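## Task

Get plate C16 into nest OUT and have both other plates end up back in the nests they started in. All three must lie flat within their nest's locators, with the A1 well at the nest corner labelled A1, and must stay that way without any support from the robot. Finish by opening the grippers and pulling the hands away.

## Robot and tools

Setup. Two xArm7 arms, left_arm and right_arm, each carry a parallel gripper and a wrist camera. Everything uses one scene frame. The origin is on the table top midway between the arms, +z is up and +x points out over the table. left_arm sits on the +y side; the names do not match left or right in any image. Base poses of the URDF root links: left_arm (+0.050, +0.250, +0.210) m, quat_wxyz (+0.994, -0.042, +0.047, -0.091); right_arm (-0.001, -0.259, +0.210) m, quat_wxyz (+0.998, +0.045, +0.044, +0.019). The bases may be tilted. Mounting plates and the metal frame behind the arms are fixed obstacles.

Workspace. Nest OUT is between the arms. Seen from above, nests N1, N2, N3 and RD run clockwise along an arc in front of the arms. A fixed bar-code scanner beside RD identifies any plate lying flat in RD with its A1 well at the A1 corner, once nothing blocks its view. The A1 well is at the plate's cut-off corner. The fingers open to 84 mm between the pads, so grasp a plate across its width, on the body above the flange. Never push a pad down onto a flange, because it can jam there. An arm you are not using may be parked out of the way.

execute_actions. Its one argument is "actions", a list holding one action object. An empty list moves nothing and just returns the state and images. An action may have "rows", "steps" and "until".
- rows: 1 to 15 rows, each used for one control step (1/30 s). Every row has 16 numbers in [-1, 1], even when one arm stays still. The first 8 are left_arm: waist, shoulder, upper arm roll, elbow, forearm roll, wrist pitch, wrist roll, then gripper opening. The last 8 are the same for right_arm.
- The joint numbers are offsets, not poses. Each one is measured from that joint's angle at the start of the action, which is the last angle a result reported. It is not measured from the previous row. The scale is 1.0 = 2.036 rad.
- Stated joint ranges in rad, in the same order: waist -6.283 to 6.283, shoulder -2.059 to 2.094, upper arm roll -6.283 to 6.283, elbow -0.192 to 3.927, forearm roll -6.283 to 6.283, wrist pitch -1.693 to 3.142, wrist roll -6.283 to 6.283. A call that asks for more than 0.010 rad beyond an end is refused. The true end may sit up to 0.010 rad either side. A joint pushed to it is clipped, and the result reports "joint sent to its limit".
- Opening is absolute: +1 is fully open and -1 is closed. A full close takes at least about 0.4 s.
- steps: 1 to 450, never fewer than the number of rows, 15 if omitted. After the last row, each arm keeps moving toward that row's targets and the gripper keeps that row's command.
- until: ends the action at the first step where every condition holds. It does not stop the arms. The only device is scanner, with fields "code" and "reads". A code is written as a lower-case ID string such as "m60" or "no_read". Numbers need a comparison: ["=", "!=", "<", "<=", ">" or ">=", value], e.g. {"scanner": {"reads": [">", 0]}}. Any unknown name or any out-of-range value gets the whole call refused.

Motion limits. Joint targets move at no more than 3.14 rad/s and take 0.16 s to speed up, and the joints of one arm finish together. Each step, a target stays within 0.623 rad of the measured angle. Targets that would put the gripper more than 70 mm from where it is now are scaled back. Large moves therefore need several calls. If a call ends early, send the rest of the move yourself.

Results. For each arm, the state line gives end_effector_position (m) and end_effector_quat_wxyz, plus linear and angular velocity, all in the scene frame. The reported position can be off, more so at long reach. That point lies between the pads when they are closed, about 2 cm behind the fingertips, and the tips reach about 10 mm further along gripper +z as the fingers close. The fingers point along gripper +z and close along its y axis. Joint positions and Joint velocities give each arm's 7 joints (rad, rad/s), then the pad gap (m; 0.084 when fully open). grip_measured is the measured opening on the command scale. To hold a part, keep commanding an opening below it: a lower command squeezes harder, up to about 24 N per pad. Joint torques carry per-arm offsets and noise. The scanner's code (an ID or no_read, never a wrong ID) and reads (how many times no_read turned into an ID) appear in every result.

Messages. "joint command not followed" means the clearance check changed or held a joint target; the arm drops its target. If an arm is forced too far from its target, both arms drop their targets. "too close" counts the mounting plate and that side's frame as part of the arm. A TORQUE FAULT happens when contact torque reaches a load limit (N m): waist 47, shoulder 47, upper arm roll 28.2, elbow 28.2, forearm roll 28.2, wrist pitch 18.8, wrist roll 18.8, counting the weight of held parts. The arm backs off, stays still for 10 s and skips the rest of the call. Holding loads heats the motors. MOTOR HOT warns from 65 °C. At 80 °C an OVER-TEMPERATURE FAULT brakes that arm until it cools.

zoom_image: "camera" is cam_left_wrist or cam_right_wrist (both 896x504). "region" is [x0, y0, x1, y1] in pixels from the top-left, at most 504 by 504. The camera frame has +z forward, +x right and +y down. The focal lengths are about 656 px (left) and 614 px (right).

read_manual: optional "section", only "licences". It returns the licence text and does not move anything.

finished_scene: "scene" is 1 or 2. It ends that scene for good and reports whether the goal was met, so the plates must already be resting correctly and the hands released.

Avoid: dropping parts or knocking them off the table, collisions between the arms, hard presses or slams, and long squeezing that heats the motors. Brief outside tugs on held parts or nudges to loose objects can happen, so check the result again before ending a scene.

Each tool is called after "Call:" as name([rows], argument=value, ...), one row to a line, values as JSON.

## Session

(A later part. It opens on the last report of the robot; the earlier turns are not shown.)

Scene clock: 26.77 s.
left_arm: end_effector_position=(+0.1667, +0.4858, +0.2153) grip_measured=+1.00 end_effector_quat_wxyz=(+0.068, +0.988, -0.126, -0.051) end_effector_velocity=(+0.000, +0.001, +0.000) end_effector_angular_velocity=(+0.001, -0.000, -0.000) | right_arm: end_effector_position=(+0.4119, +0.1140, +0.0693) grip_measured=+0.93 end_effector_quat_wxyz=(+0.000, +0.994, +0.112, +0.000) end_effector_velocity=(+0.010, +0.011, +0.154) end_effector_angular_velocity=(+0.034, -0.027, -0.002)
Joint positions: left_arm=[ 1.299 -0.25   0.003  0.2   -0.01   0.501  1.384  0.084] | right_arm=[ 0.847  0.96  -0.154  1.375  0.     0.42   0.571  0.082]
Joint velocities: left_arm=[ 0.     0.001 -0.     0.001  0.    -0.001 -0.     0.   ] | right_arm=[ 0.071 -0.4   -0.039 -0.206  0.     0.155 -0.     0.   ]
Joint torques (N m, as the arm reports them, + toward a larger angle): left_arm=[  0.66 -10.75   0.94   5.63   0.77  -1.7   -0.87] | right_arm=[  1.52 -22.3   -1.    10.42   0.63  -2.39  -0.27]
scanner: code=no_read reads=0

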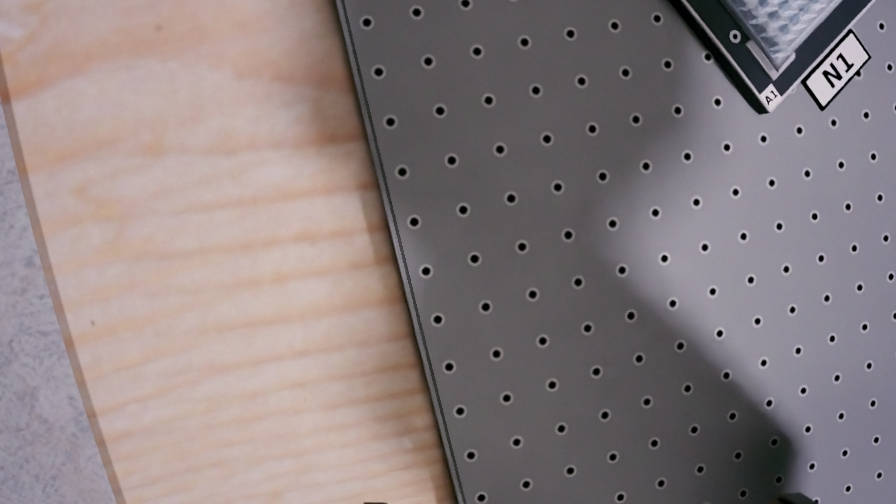

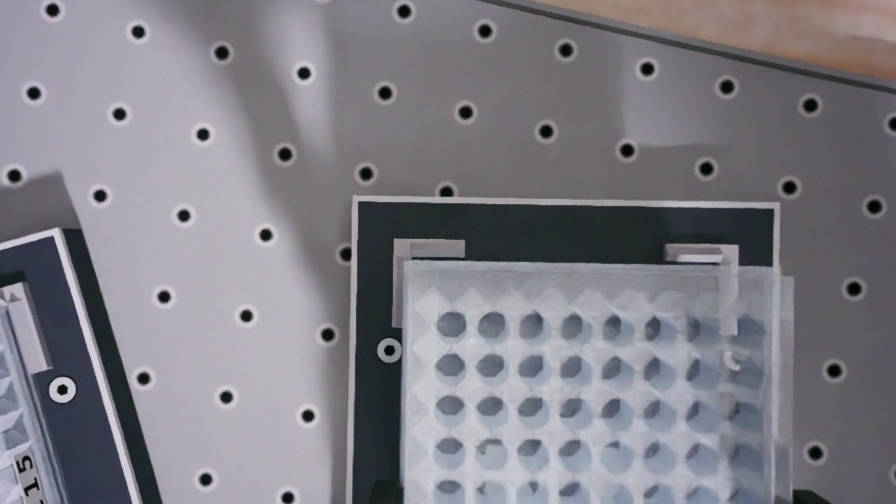

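Call:
execute_actions([
  {"rows":[[0,0,0,0,0,0,0,1,0.0056,-0.0235,-0.0027,-0.0164,0,0.0074,0.0021,-0.5],[0,0,0,0,0,0,0,1,0.0092,-0.0274,-0.0036,-0.0245,0,0.0035,0.0063,-0.5],[0,0,0,0,0,0,0,1,0.0145,-0.0331,-0.0048,-0.0366,0,-0.0024,0.0126,-0.5],[0,0,0,0,0,0,0,1,0.0216,-0.0408,-0.0065,-0.0528,0,-0.0101,0.0211,-0.5],[0,0,0,0,0,0,0,1,0.0306,-0.0504,-0.0087,-0.0731,0,-0.0198,0.0316,-0.5],[0,0,0,0,0,0,0,1,0.0413,-0.0619,-0.0112,-0.0974,0,-0.0315,0.0442,-0.5],[0,0,0,0,0,0,0,1,0.0538,-0.0753,-0.0142,-0.1258,0,-0.0451,0.059,-0.5],[0,0,0,0,0,0,0,1,0.068,-0.0906,-0.0176,-0.1582,0,-0.0606,0.0759,-0.5],[0,0,0,0,0,0,0,1,0.0841,-0.1079,-0.0214,-0.1946,0,-0.0781,0.0948,-0.5],[0,0,0,0,0,0,0,1,0.1019,-0.1271,-0.0256,-0.2352,0,-0.0975,0.1159,-0.5],[0,0,0,0,0,0,0,1,0.1198,-0.1463,-0.0299,-0.2757,0,-0.1169,0.137,-0.5],[0,0,0,0,0,0,0,1,0.1376,-0.1655,-0.0341,-0.3162,0,-0.1364,0.158,-0.5],[0,0,0,0,0,0,0,1,0.1554,-0.1846,-0.0383,-0.3567,0,-0.1558,0.1791,-0.5],[0,0,0,0,0,0,0,1,0.1697,-0.2,-0.0417,-0.3891,0,-0.1713,0.196,-0.5],[0,0,0,0,0,0,0,1,0.1822,-0.2134,-0.0447,-0.4175,0,-0.1849,0.2107,-0.5]],"steps":23},
])

Scene clock: 30.53 s.
left_arm: end_effector_position=(+0.1667, +0.4858, +0.2153) grip_measured=+1.00 end_effector_quat_wxyz=(+0.068, +0.988, -0.126, -0.051) end_effector_velocity=(-0.000, -0.001, -0.000) end_effector_angular_velocity=(-0.001, +0.001, +0.002) | right_arm: end_effector_position=(+0.2339, +0.0438, +0.1136) grip_measured=+0.93 end_effector_quat_wxyz=(+0.001, +0.999, +0.036, +0.002) end_effector_velocity=(-0.288, -0.193, +0.052) end_effector_angular_velocity=(+0.008, +0.028, -0.263)
Joint positions: left_arm=[ 1.299 -0.25   0.003  0.2   -0.01   0.501  1.384  0.084] | right_arm=[ 1.157  0.591 -0.23   0.663  0.     0.11   0.928  0.082]
Joint velocities: left_arm=[-0.    -0.    -0.    -0.001  0.     0.001 -0.002  0.   ] | right_arm=[ 0.502 -0.542 -0.122 -1.147 -0.    -0.545  0.591  0.   ]
Joint torques (N m, as the arm reports them, + toward a larger angle): left_arm=[  1.77 -10.46   1.35   5.6    0.66  -1.42  -0.67] | right_arm=[ -0.87 -15.54  -1.77   6.73   0.58  -2.29  -0.23]
scanner: code=no_read reads=0

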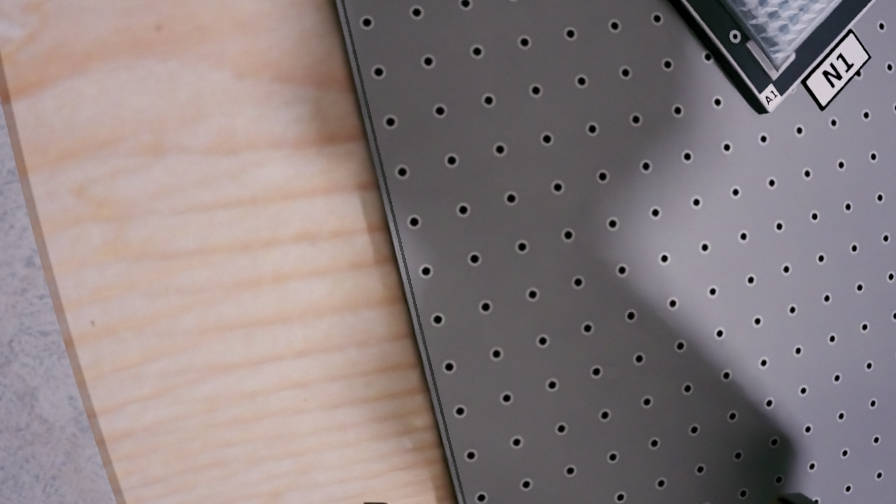

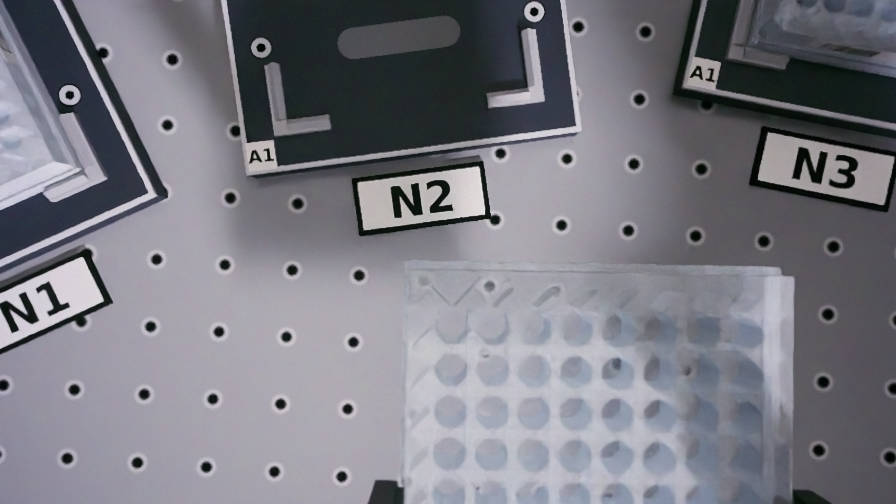

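Call:
execute_actions([
  {"rows":[[0,0,0,0,0,0,0,1,0.0329,-0.031,-0.0067,-0.0684,0,-0.0342,0.039,-0.5],[0,0,0,0,0,0,0,1,0.0387,-0.0285,-0.0053,-0.0695,0,-0.0372,0.0461,-0.5],[0,0,0,0,0,0,0,1,0.0474,-0.0248,-0.0031,-0.0712,0,-0.0416,0.0569,-0.5],[0,0,0,0,0,0,0,1,0.059,-0.0199,-0.0003,-0.0735,0,-0.0476,0.0712,-0.5],[0,0,0,0,0,0,0,1,0.0735,-0.0138,0.0033,-0.0764,0,-0.055,0.089,-0.5],[0,0,0,0,0,0,0,1,0.0908,-0.0065,0.0075,-0.0798,0,-0.064,0.1105,-0.5],[0,0,0,0,0,0,0,1,0.1111,0.0021,0.0125,-0.0838,0,-0.0744,0.1355,-0.5],[0,0,0,0,0,0,0,1,0.1343,0.0119,0.0182,-0.0884,0,-0.0863,0.1641,-0.5],[0,0,0,0,0,0,0,1,0.1604,0.023,0.0246,-0.0936,0,-0.0997,0.1963,-0.5],[0,0,0,0,0,0,0,1,0.1893,0.0352,0.0317,-0.0993,0,-0.1146,0.232,-0.5],[0,0,0,0,0,0,0,1,0.2183,0.0475,0.0388,-0.105,0,-0.1295,0.2678,-0.5],[0,0,0,0,0,0,0,1,0.2473,0.0598,0.0459,-0.1108,0,-0.1444,0.3035,-0.5],[0,0,0,0,0,0,0,1,0.2762,0.072,0.053,-0.1165,0,-0.1593,0.3393,-0.5],[0,0,0,0,0,0,0,1,0.2994,0.0818,0.0586,-0.1211,0,-0.1712,0.3679,-0.5],[0,0,0,0,0,0,0,1,0.3197,0.0904,0.0636,-0.1251,0,-0.1816,0.3929,-0.5]],"steps":23},
])

Scene clock: 34.80 s.
left_arm: end_effector_position=(+0.1667, +0.4858, +0.2153) grip_measured=+1.00 end_effector_quat_wxyz=(+0.068, +0.988, -0.126, -0.051) end_effector_velocity=(+0.000, +0.000, -0.000) end_effector_angular_velocity=(+0.001, -0.000, +0.001) | right_arm: end_effector_position=(+0.0007, +0.0148, +0.0779) grip_measured=+0.93 end_effector_quat_wxyz=(-0.001, +1.000, +0.023, +0.001) end_effector_velocity=(-0.317, -0.136, -0.070) end_effector_angular_velocity=(-0.025, +0.009, +0.002)
Joint positions: left_arm=[ 1.299 -0.25   0.003  0.2   -0.01   0.501  1.384  0.084] | right_arm=[ 1.706  0.732 -0.126  0.429  0.    -0.206  1.6    0.082]
Joint velocities: left_arm=[ 0.     0.     0.     0.    -0.    -0.001 -0.     0.   ] | right_arm=[ 0.885  0.375  0.22  -0.178 -0.    -0.452  1.081  0.   ]
Joint torques (N m, as the arm reports them, + toward a larger angle): left_arm=[  0.71 -10.7    1.21   6.09   0.94  -1.59  -1.05] | right_arm=[ -0.44 -13.79  -1.94   1.85   0.69  -2.18  -0.37]
scanner: code=no_read reads=0

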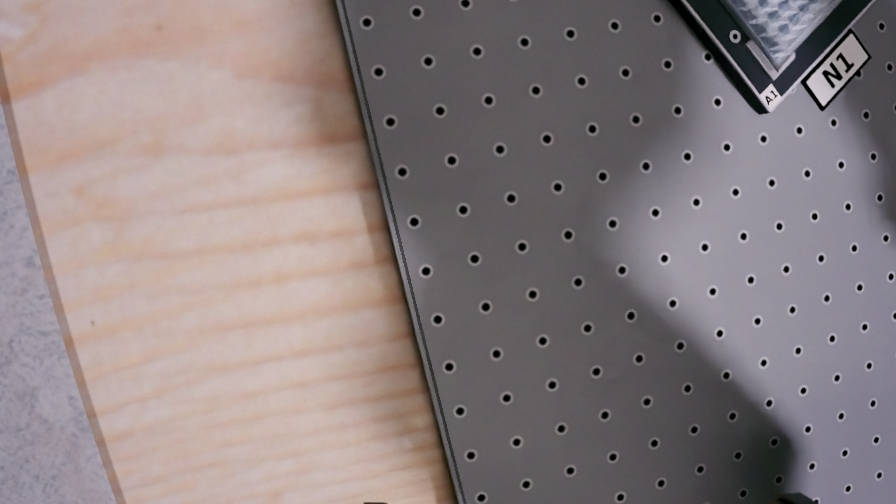

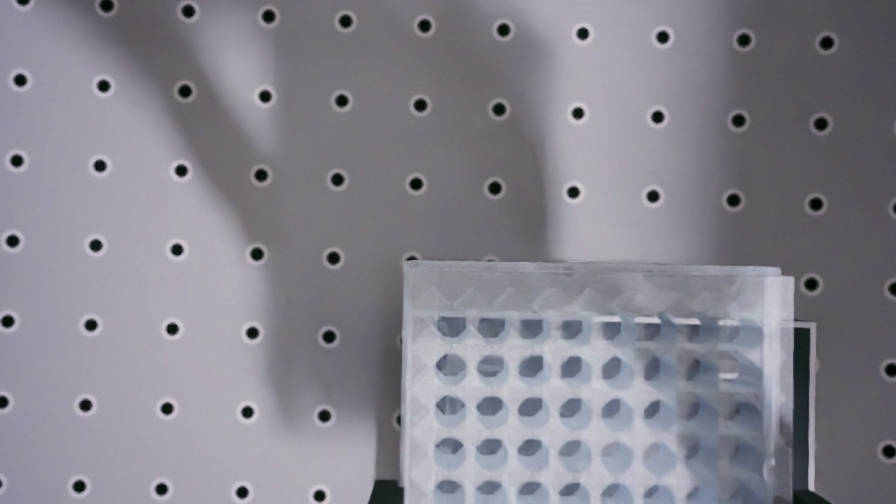

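Waiting for the arm to settle before I measure the corners.

Call:
zoom_image(camera="cam_right_wrist", region=[380, 240, 830, 504])

Region (380, 240, 830, 504) of cam_right_wrist's 896x504 image, scaled by 1.120, with more detail than that image has; it fills the top 296 rows of this view, and the rest is white.

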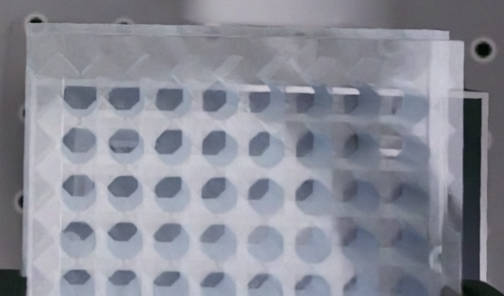

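Call:
execute_actions([
  {"steps":1},
])

Call:
zoom_image(camera="cam_right_wrist", region=[330, 170, 480, 280])

Call:
zoom_image(camera="cam_right_wrist", region=[670, 170, 820, 280])

Scene clock: 36.40 s.
left_arm: end_effector_position=(+0.1667, +0.4858, +0.2153) grip_measured=+1.00 end_effector_quat_wxyz=(+0.068, +0.988, -0.126, -0.051) end_effector_velocity=(+0.000, -0.000, +0.000) end_effector_angular_velocity=(-0.001, +0.000, -0.001) | right_arm: end_effector_position=(-0.0337, -0.0031, +0.0701) grip_measured=+0.93 end_effector_quat_wxyz=(+0.000, +1.000, +0.021, +0.000) end_effector_velocity=(-0.000, +0.001, +0.000) end_effector_angular_velocity=(+0.001, +0.001, +0.000)
Joint positions: left_arm=[ 1.299 -0.25   0.003  0.2   -0.01   0.501  1.384  0.084] | right_arm=[ 1.808  0.775 -0.101  0.408  0.    -0.259  1.728  0.082]
Joint velocities: left_arm=[-0.001  0.     0.     0.    -0.     0.001  0.001  0.   ] | right_arm=[-0.001 -0.001  0.     0.001 -0.     0.    -0.    -0.   ]
Joint torques (N m, as the arm reports them, + toward a larger angle): left_arm=[  0.39 -10.88   1.13   6.22   0.54  -1.61  -1.12] | right_arm=[ -0.34 -13.22  -0.97   1.54   0.68  -2.2   -0.18]
scanner: code=no_read reads=0

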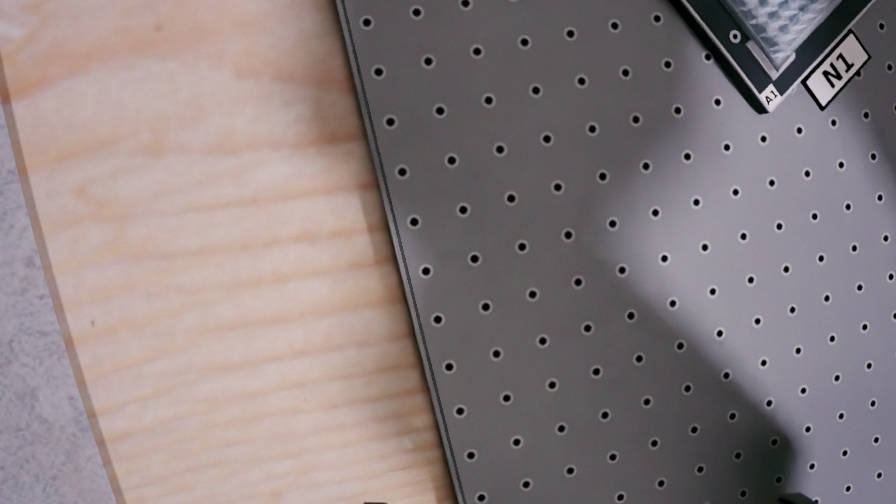

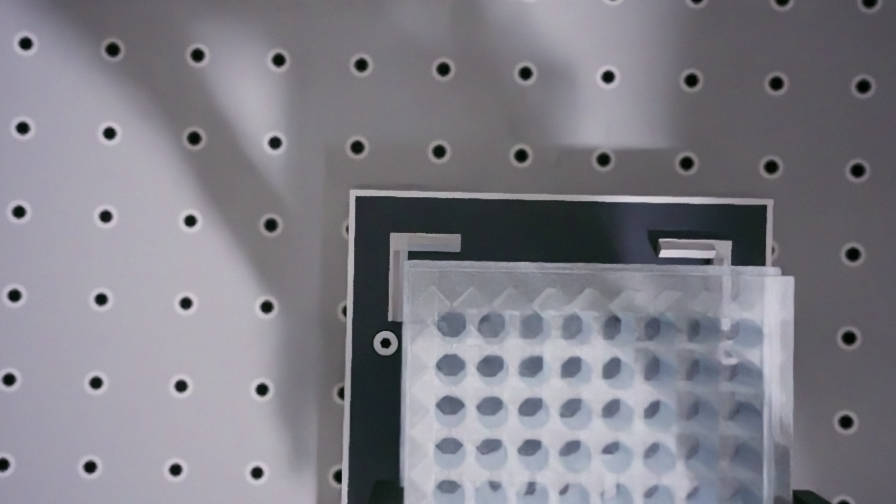

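Region (330, 170, 480, 280) of cam_right_wrist's 896x504 image, scaled by 3.360, with more detail than that image has; it fills the top 370 rows of this view, and the rest is white.

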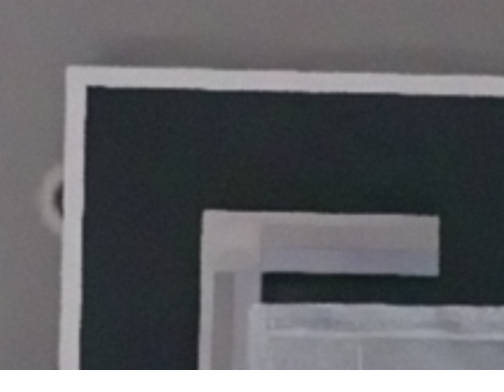

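Region (670, 170, 820, 280) of cam_right_wrist's 896x504 image, scaled by 3.360, with more detail than that image has; it fills the top 370 rows of this view, and the rest is white.

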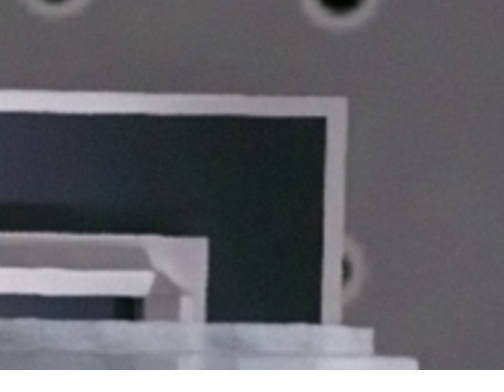

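Call:
execute_actions([
  {"rows":[[0,0,0,0,0,0,0,1,-0.0012,0.0053,0.0004,0.0027,0,-0.0027,0,-0.5],[0,0,0,0,0,0,0,1,-0.0027,0.012,0.001,0.0061,0,-0.006,0.0001,-0.5],[0,0,0,0,0,0,0,1,-0.0044,0.02,0.0016,0.0102,0,-0.01,0.0002,-0.5],[0,0,0,0,0,0,0,1,-0.00591,0.0266,0.00216,0.01362,0,-0.01327,0.0002,-0.5]],"steps":5},
])

Scene clock: 42.07 s.
left_arm: end_effector_position=(+0.1667, +0.4858, +0.2153) grip_measured=+1.00 end_effector_quat_wxyz=(+0.068, +0.988, -0.126, -0.051) end_effector_velocity=(-0.000, -0.000, -0.000) end_effector_angular_velocity=(-0.000, -0.000, -0.001) | right_arm: end_effector_position=(-0.0334, -0.0022, +0.0663) grip_measured=+0.93 end_effector_quat_wxyz=(-0.000, +1.000, +0.020, +0.000) end_effector_velocity=(+0.007, +0.006, -0.063) end_effector_angular_velocity=(-0.003, -0.001, -0.028)
Joint positions: left_arm=[ 1.299 -0.25   0.003  0.2   -0.01   0.501  1.384  0.084] | right_arm=[ 1.804  0.793 -0.099  0.418  0.    -0.269  1.728  0.082]
Joint velocities: left_arm=[ 0.    -0.    -0.    -0.    -0.    -0.     0.001 -0.   ] | right_arm=[-0.062  0.284  0.023  0.145 -0.    -0.138  0.002 -0.   ]
Joint torques (N m, as the arm reports them, + toward a larger angle): left_arm=[  1.34 -10.86   1.33   6.     1.43  -1.56  -0.96] | right_arm=[ -0.7  -12.01  -1.4    1.23   0.64  -1.92  -0.19]
scanner: code=no_read reads=0

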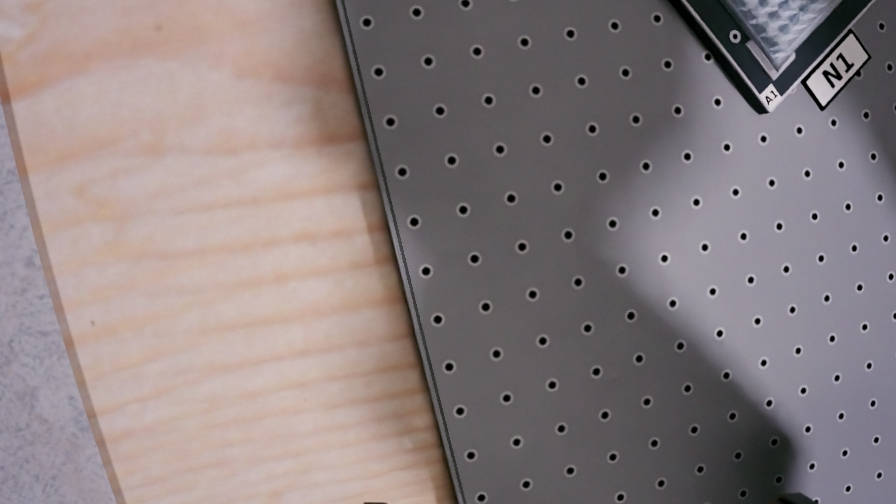

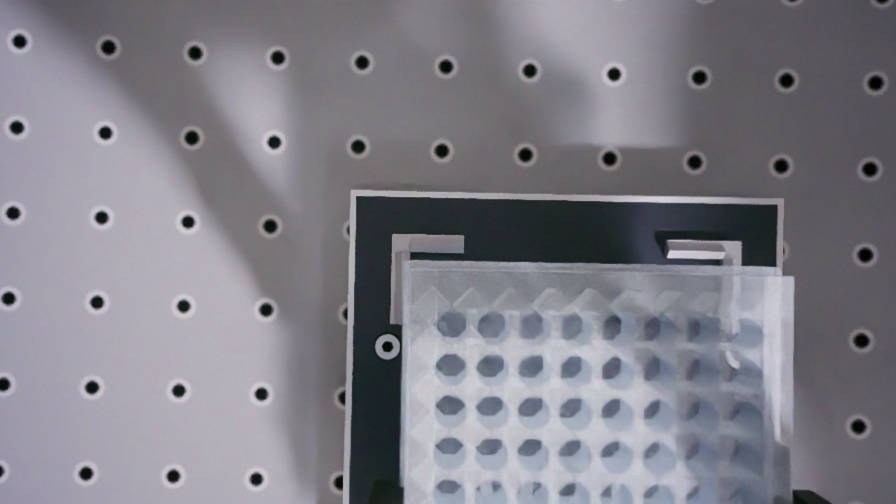

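Call:
execute_actions(actions=[])

Scene clock: 44.63 s.
left_arm: end_effector_position=(+0.1667, +0.4858, +0.2153) grip_measured=+1.00 end_effector_quat_wxyz=(+0.068, +0.988, -0.126, -0.051) end_effector_velocity=(+0.000, -0.000, -0.000) end_effector_angular_velocity=(+0.001, -0.001, +0.000) | right_arm: end_effector_position=(-0.0325, -0.0018, +0.0581) grip_measured=+0.93 end_effector_quat_wxyz=(+0.000, +1.000, +0.018, +0.000) end_effector_velocity=(+0.000, +0.000, +0.000) end_effector_angular_velocity=(+0.001, +0.000, +0.000)
Joint positions: left_arm=[ 1.299 -0.25   0.003  0.2   -0.01   0.501  1.384  0.084] | right_arm=[ 1.796  0.829 -0.097  0.436  0.    -0.286  1.728  0.082]
Joint velocities: left_arm=[-0.    -0.001  0.    -0.001 -0.    -0.002 -0.     0.   ] | right_arm=[-0.001 -0.     0.    -0.001  0.    -0.002 -0.001 -0.   ]
Joint torques (N m, as the arm reports them, + toward a larger angle): left_arm=[  1.03 -10.82   1.48   6.14   0.95  -1.53  -0.49] | right_arm=[ -0.53 -13.49  -1.02   1.1    0.67  -2.13  -0.11]
scanner: code=no_read reads=0

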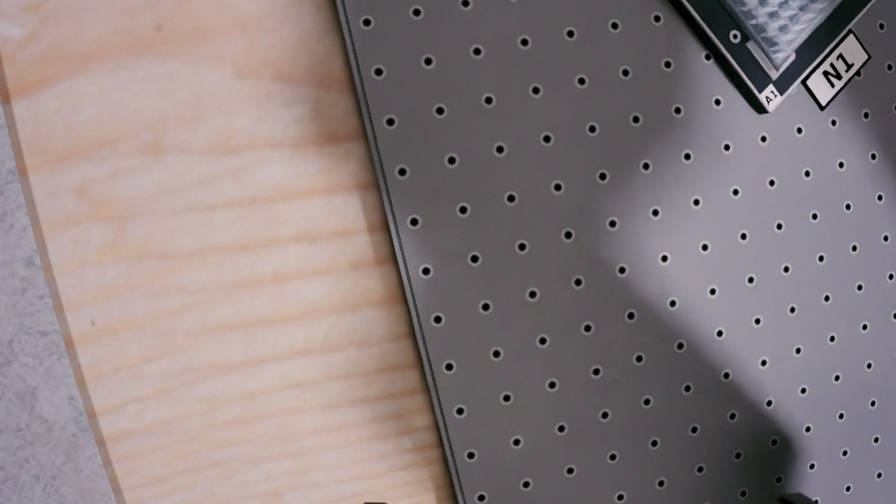

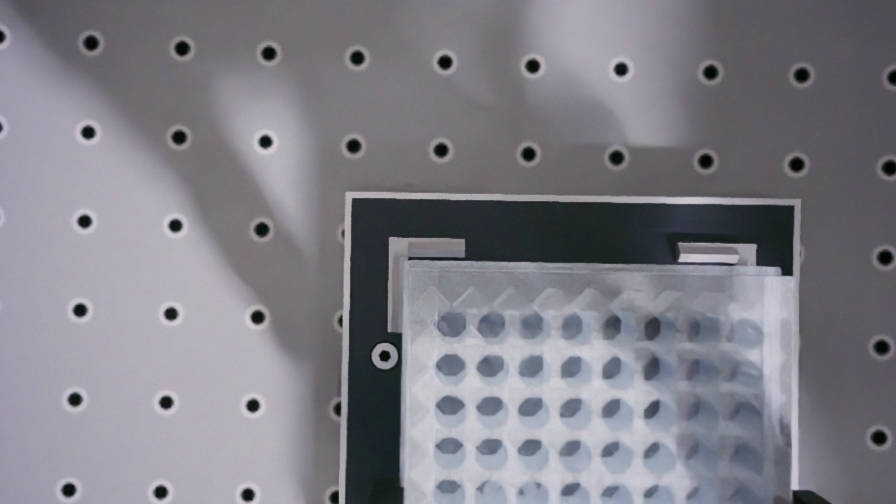

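Call:
zoom_image(camera="cam_right_wrist", region=[330, 170, 480, 280])

Call:
zoom_image(camera="cam_right_wrist", region=[670, 170, 820, 280])

Region (330, 170, 480, 280) of cam_right_wrist's 896x504 image, scaled by 3.360, with more detail than that image has; it fills the top 370 rows of this view, and the rest is white.

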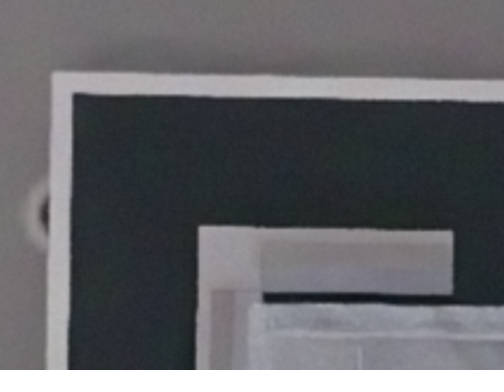

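Region (670, 170, 820, 280) of cam_right_wrist's 896x504 image, scaled by 3.360, with more detail than that image has; it fills the top 370 rows of this view, and the rest is white.

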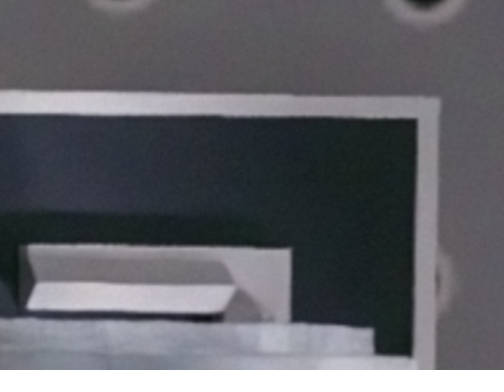

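Call:
execute_actions([
  {"rows":[[0,0,0,0,0,0,0,1,-0.0005,0.004,0.0003,0.002,0,-0.002,0,-0.5],[0,0,0,0,0,0,0,1,-0.001,0.008,0.0006,0.004,0,-0.004,0,-0.5],[0,0,0,0,0,0,0,1,-0.0015,0.012,0.001,0.006,0,-0.006,0,-0.5],[0,0,0,0,0,0,0,1,-0.002,0.016,0.0013,0.008,0,-0.008,0,-0.5],[0,0,0,0,0,0,0,1,-0.0025,0.02,0.0016,0.0099,0,-0.0101,0,-0.5],[0,0,0,0,0,0,0,1,-0.0029,0.024,0.0019,0.0119,0,-0.0121,0,-0.5],[0,0,0,0,0,0,0,1,-0.0033,0.0275,0.0022,0.0137,0,-0.0139,0,-0.5],[0,0,0,0,0,0,0,1,-0.0037,0.0305,0.0024,0.0152,0,-0.0154,0,-0.5],[0,0,0,0,0,0,0,1,-0.004,0.033,0.0026,0.0165,0,-0.0167,0,-0.5],[0,0,0,0,0,0,0,1,-0.0043,0.035,0.0028,0.0175,0,-0.0177,0,-0.5],[0,0,0,0,0,0,0,1,-0.0045,0.0366,0.0029,0.0183,0,-0.0185,0,-0.5]],"steps":16},
])

Call:
execute_actions(actions=[])

Scene clock: 47.43 s.
left_arm: end_effector_position=(+0.1667, +0.4858, +0.2153) grip_measured=+1.00 end_effector_quat_wxyz=(+0.068, +0.988, -0.126, -0.051) end_effector_velocity=(-0.000, -0.001, -0.000) end_effector_angular_velocity=(-0.001, +0.000, -0.000) | right_arm: end_effector_position=(-0.0324, -0.0019, +0.0420) grip_measured=+0.93 end_effector_quat_wxyz=(+0.000, +1.000, +0.018, +0.000) end_effector_velocity=(-0.001, +0.000, -0.008) end_effector_angular_velocity=(+0.003, +0.002, -0.000)
Joint positions: left_arm=[ 1.299 -0.25   0.003  0.2   -0.01   0.501  1.384  0.084] | right_arm=[ 1.787  0.901 -0.091  0.472  0.    -0.322  1.728  0.082]
Joint velocities: left_arm=[-0.    -0.001  0.    -0.001 -0.     0.001  0.    -0.   ] | right_arm=[-0.005  0.035  0.004  0.018 -0.001 -0.021  0.001  0.   ]
Joint torques (N m, as the arm reports them, + toward a larger angle): left_arm=[  1.05 -10.62   1.05   5.95   0.61  -1.86  -0.93] | right_arm=[ -0.48 -13.79  -1.17   0.79   0.64  -2.1   -0.23]
scanner: code=no_read reads=0

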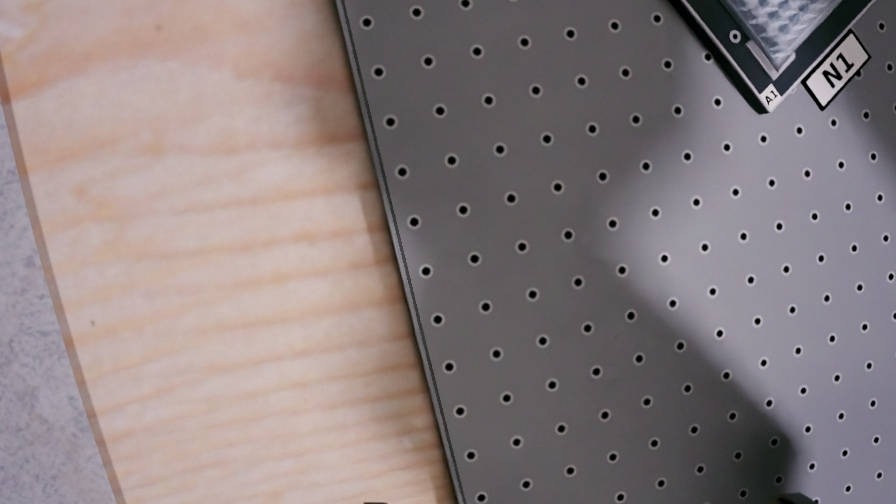

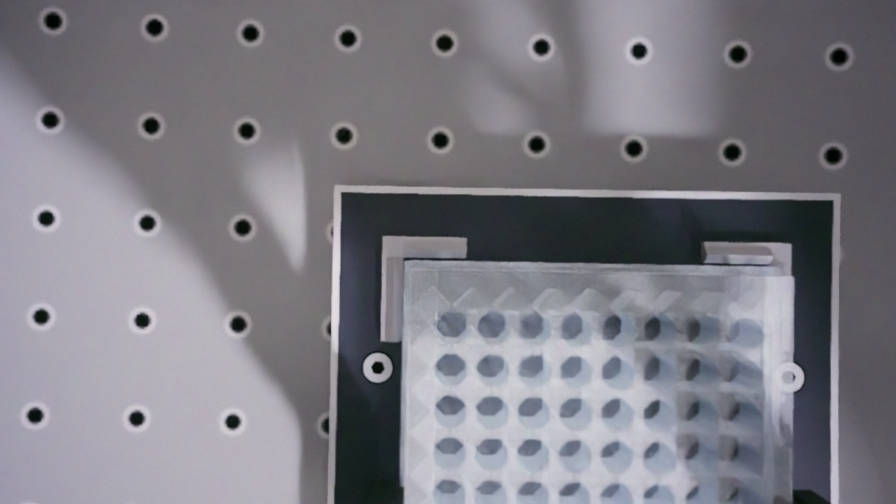

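Scene clock: 47.43 s.
left_arm: end_effector_position=(+0.1667, +0.4858, +0.2153) grip_measured=+1.00 end_effector_quat_wxyz=(+0.068, +0.988, -0.126, -0.051) end_effector_velocity=(-0.000, -0.001, -0.000) end_effector_angular_velocity=(-0.001, +0.000, -0.000) | right_arm: end_effector_position=(-0.0324, -0.0019, +0.0420) grip_measured=+0.93 end_effector_quat_wxyz=(+0.000, +1.000, +0.018, +0.000) end_effector_velocity=(-0.001, +0.000, -0.008) end_effector_angular_velocity=(+0.003, +0.002, -0.000)
Joint positions: left_arm=[ 1.299 -0.25   0.003  0.2   -0.01   0.501  1.384  0.084] | right_arm=[ 1.787  0.901 -0.091  0.472  0.    -0.322  1.728  0.082]
Joint velocities: left_arm=[-0.    -0.001  0.    -0.001 -0.     0.001  0.    -0.   ] | right_arm=[-0.005  0.035  0.004  0.018 -0.001 -0.021  0.001  0.   ]
Joint torques (N m, as the arm reports them, + toward a larger angle): left_arm=[  1.05 -10.62   1.05   5.95   0.61  -1.86  -0.93] | right_arm=[ -0.48 -13.79  -1.17   0.79   0.64  -2.1   -0.23]
scanner: code=no_read reads=0

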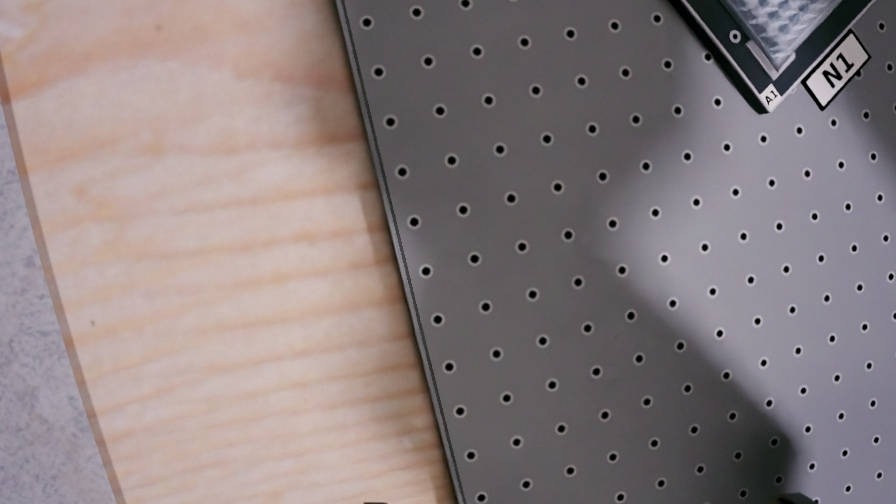

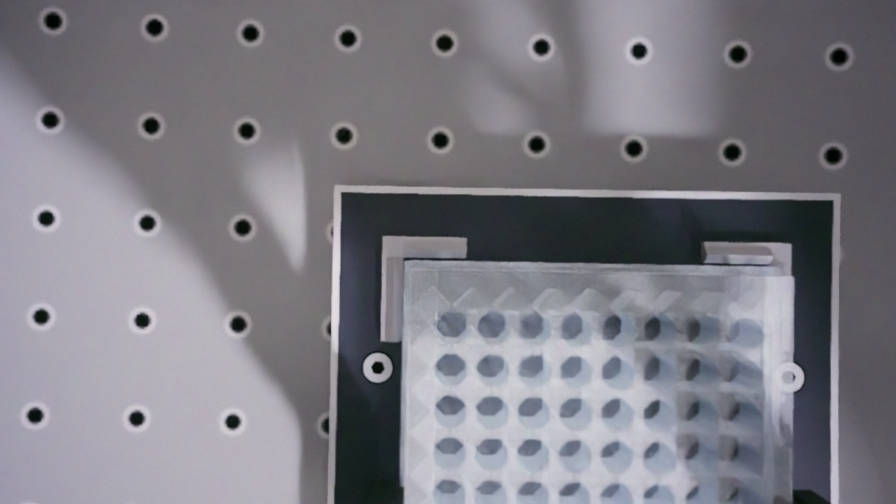

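Call:
execute_actions([
  {"steps":1},
])

Call:
zoom_image(camera="cam_right_wrist", region=[320, 170, 500, 350])

Call:
zoom_image(camera="cam_right_wrist", region=[680, 170, 860, 350])

Scene clock: 48.07 s.
left_arm: end_effector_position=(+0.1667, +0.4858, +0.2153) grip_measured=+1.00 end_effector_quat_wxyz=(+0.068, +0.988, -0.126, -0.051) end_effector_velocity=(+0.000, +0.000, +0.000) end_effector_angular_velocity=(+0.001, -0.001, -0.002) | right_arm: end_effector_position=(-0.0324, -0.0018, +0.0413) grip_measured=+0.93 end_effector_quat_wxyz=(+0.000, +1.000, +0.018, +0.000) end_effector_velocity=(-0.000, -0.000, -0.000) end_effector_angular_velocity=(-0.001, +0.000, -0.000)
Joint positions: left_arm=[ 1.299 -0.25   0.003  0.2   -0.01   0.501  1.384  0.084] | right_arm=[ 1.787  0.904 -0.091  0.473  0.    -0.324  1.728  0.082]
Joint velocities: left_arm=[-0.     0.    -0.     0.001  0.    -0.     0.002 -0.   ] | right_arm=[-0.    -0.     0.001  0.     0.     0.002  0.    -0.   ]
Joint torques (N m, as the arm reports them, + toward a larger angle): left_arm=[  1.34 -11.72   1.33   6.51   1.    -1.96  -0.76] | right_arm=[ -0.57 -13.9   -1.1    0.58   0.7   -2.13  -0.22]
scanner: code=no_read reads=0

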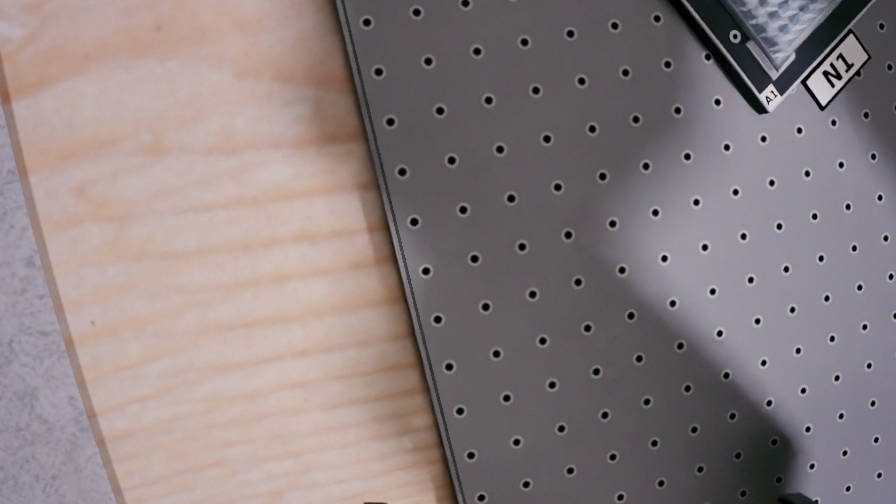

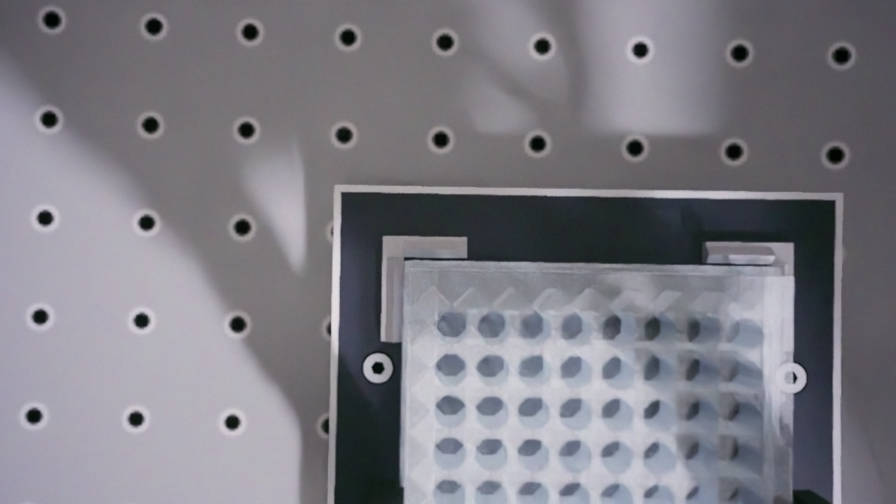

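Region (320, 170, 500, 350) of cam_right_wrist's 896x504 image, scaled by 2.800, with more detail than that image has.

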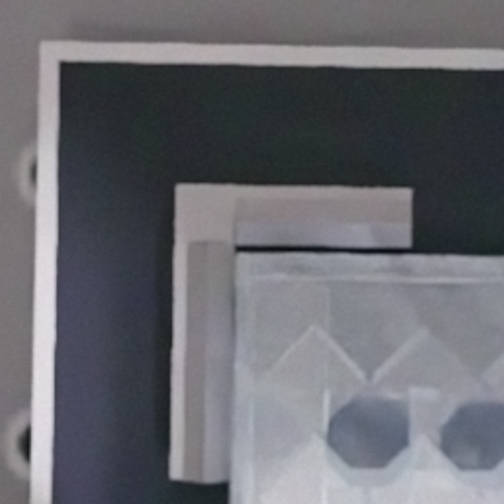

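Region (680, 170, 860, 350) of cam_right_wrist's 896x504 image, scaled by 2.800, with more detail than that image has.

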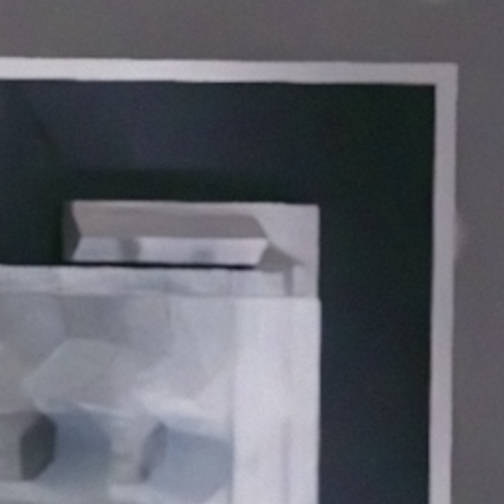

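Call:
execute_actions([
  {"rows":[[0,0,0,0,0,0,0,1,-0.0001,0.001,0.0001,0.0005,0,-0.0005,0,-0.5],[0,0,0,0,0,0,0,1,-0.0002,0.002,0.0002,0.001,0,-0.001,0,-0.5],[0,0,0,0,0,0,0,1,-0.0002,0.002,0.0002,0.001,0,-0.001,0,-0.5],[0,0,0,0,0,0,0,1,-0.0002,0.002,0.0002,0.001,0,-0.001,0,-0.5],[0,0,0,0,0,0,0,1,-0.0002,0.002,0.0002,0.001,0,-0.001,0,-0.5],[0,0,0,0,0,0,0,1,-0.0002,0.002,0.0002,0.001,0,-0.001,0,-0.5],[0,0,0,0,0,0,0,1,-0.0002,0.002,0.0002,0.001,0,-0.001,0,-0.2],[0,0,0,0,0,0,0,1,-0.0002,0.002,0.0002,0.001,0,-0.001,0,0.2],[0,0,0,0,0,0,0,1,-0.0002,0.002,0.0002,0.001,0,-0.001,0,0.6],[0,0,0,0,0,0,0,1,-0.0002,0.002,0.0002,0.001,0,-0.001,0,0.9],[0,0,0,0,0,0,0,1,-0.0002,0.002,0.0002,0.001,0,-0.001,0,1]],"steps":12},
])

Scene clock: 50.03 s.
left_arm: end_effector_position=(+0.1667, +0.4858, +0.2153) grip_measured=+1.00 end_effector_quat_wxyz=(+0.068, +0.988, -0.126, -0.051) end_effector_velocity=(+0.000, +0.000, +0.000) end_effector_angular_velocity=(+0.000, -0.000, -0.001) | right_arm: end_effector_position=(-0.0325, -0.0017, +0.0406) grip_measured=+0.94 end_effector_quat_wxyz=(+0.000, +1.000, +0.018, +0.000) end_effector_velocity=(+0.001, -0.001, -0.001) end_effector_angular_velocity=(-0.003, -0.001, -0.001)
Joint positions: left_arm=[ 1.299 -0.25   0.003  0.2   -0.01   0.501  1.384  0.084] | right_arm=[ 1.787  0.907 -0.09   0.475  0.    -0.326  1.728  0.082]
Joint velocities: left_arm=[-0.    -0.     0.     0.     0.     0.     0.001 -0.   ] | right_arm=[-0.     0.002 -0.001 -0.001 -0.     0.     0.     0.   ]
Joint torques (N m, as the arm reports them, + toward a larger angle): left_arm=[  1.09 -11.24   0.98   5.55   0.69  -1.68  -0.94] | right_arm=[ -0.5  -12.31  -0.83   1.23   0.64  -2.03  -0.17]
scanner: code=no_read reads=0

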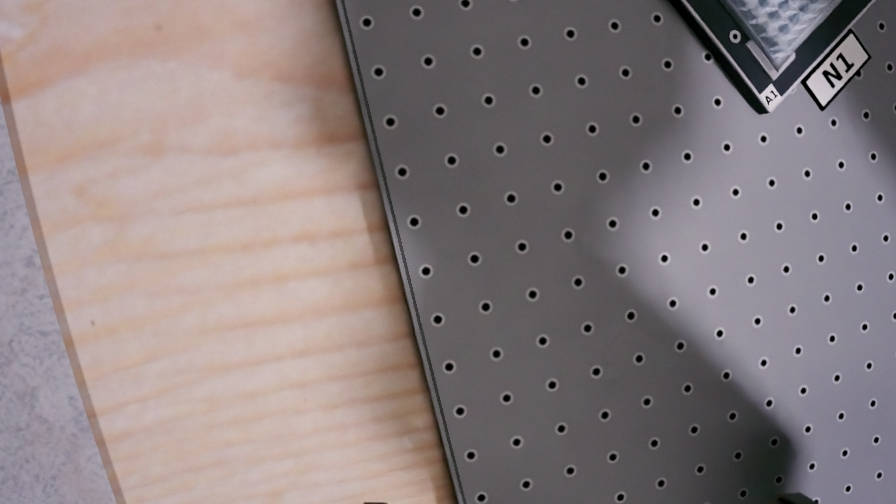

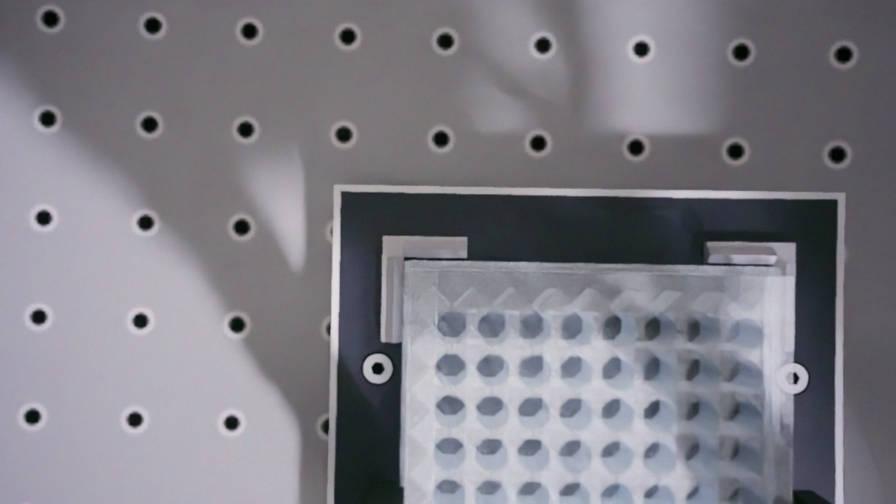

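Call:
execute_actions([
  {"steps":1},
])

Scene clock: 56.03 s.
left_arm: end_effector_position=(+0.1667, +0.4858, +0.2153) grip_measured=+1.00 end_effector_quat_wxyz=(+0.068, +0.988, -0.126, -0.051) end_effector_velocity=(+0.000, +0.000, +0.000) end_effector_angular_velocity=(+0.001, +0.000, +0.002) | right_arm: end_effector_position=(-0.0325, -0.0018, +0.0404) grip_measured=+1.00 end_effector_quat_wxyz=(+0.000, +1.000, +0.018, +0.000) end_effector_velocity=(-0.000, -0.001, -0.000) end_effector_angular_velocity=(-0.002, +0.000, -0.000)
Joint positions: left_arm=[ 1.299 -0.25   0.003  0.2   -0.01   0.501  1.384  0.084] | right_arm=[ 1.787  0.908 -0.09   0.475  0.    -0.326  1.728  0.084]
Joint velocities: left_arm=[ 0.     0.    -0.     0.001  0.    -0.    -0.002 -0.   ] | right_arm=[-0.    -0.     0.    -0.     0.     0.001  0.001  0.   ]
Joint torques (N m, as the arm reports them, + toward a larger angle): left_arm=[  0.65 -10.56   1.3    5.79   0.83  -1.86  -0.87] | right_arm=[ -0.4  -13.99  -1.1    0.59   0.63  -2.15  -0.15]
scanner: code=no_read reads=0

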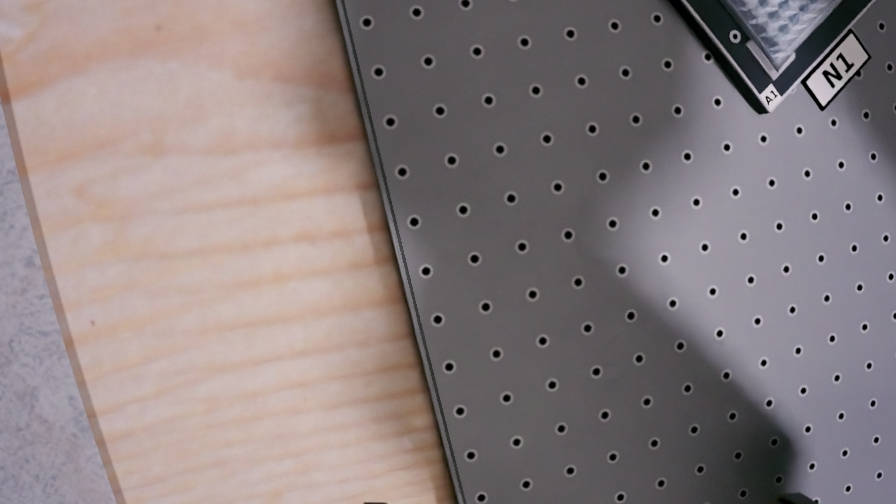

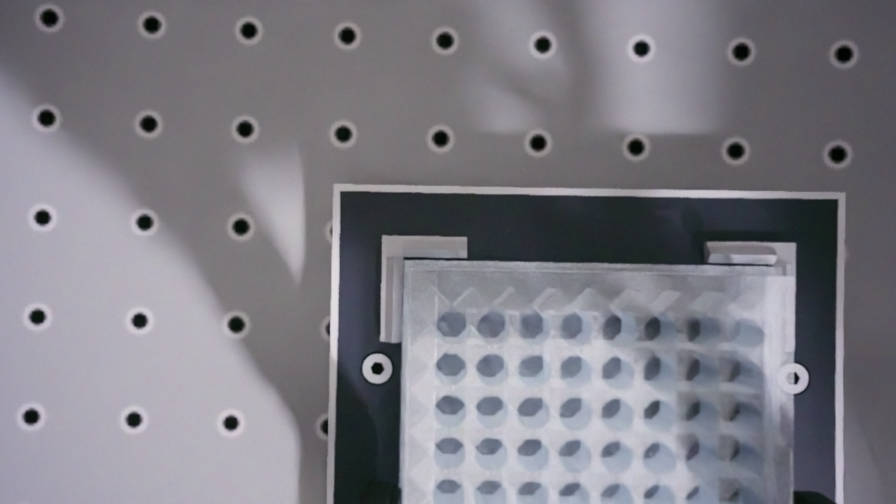

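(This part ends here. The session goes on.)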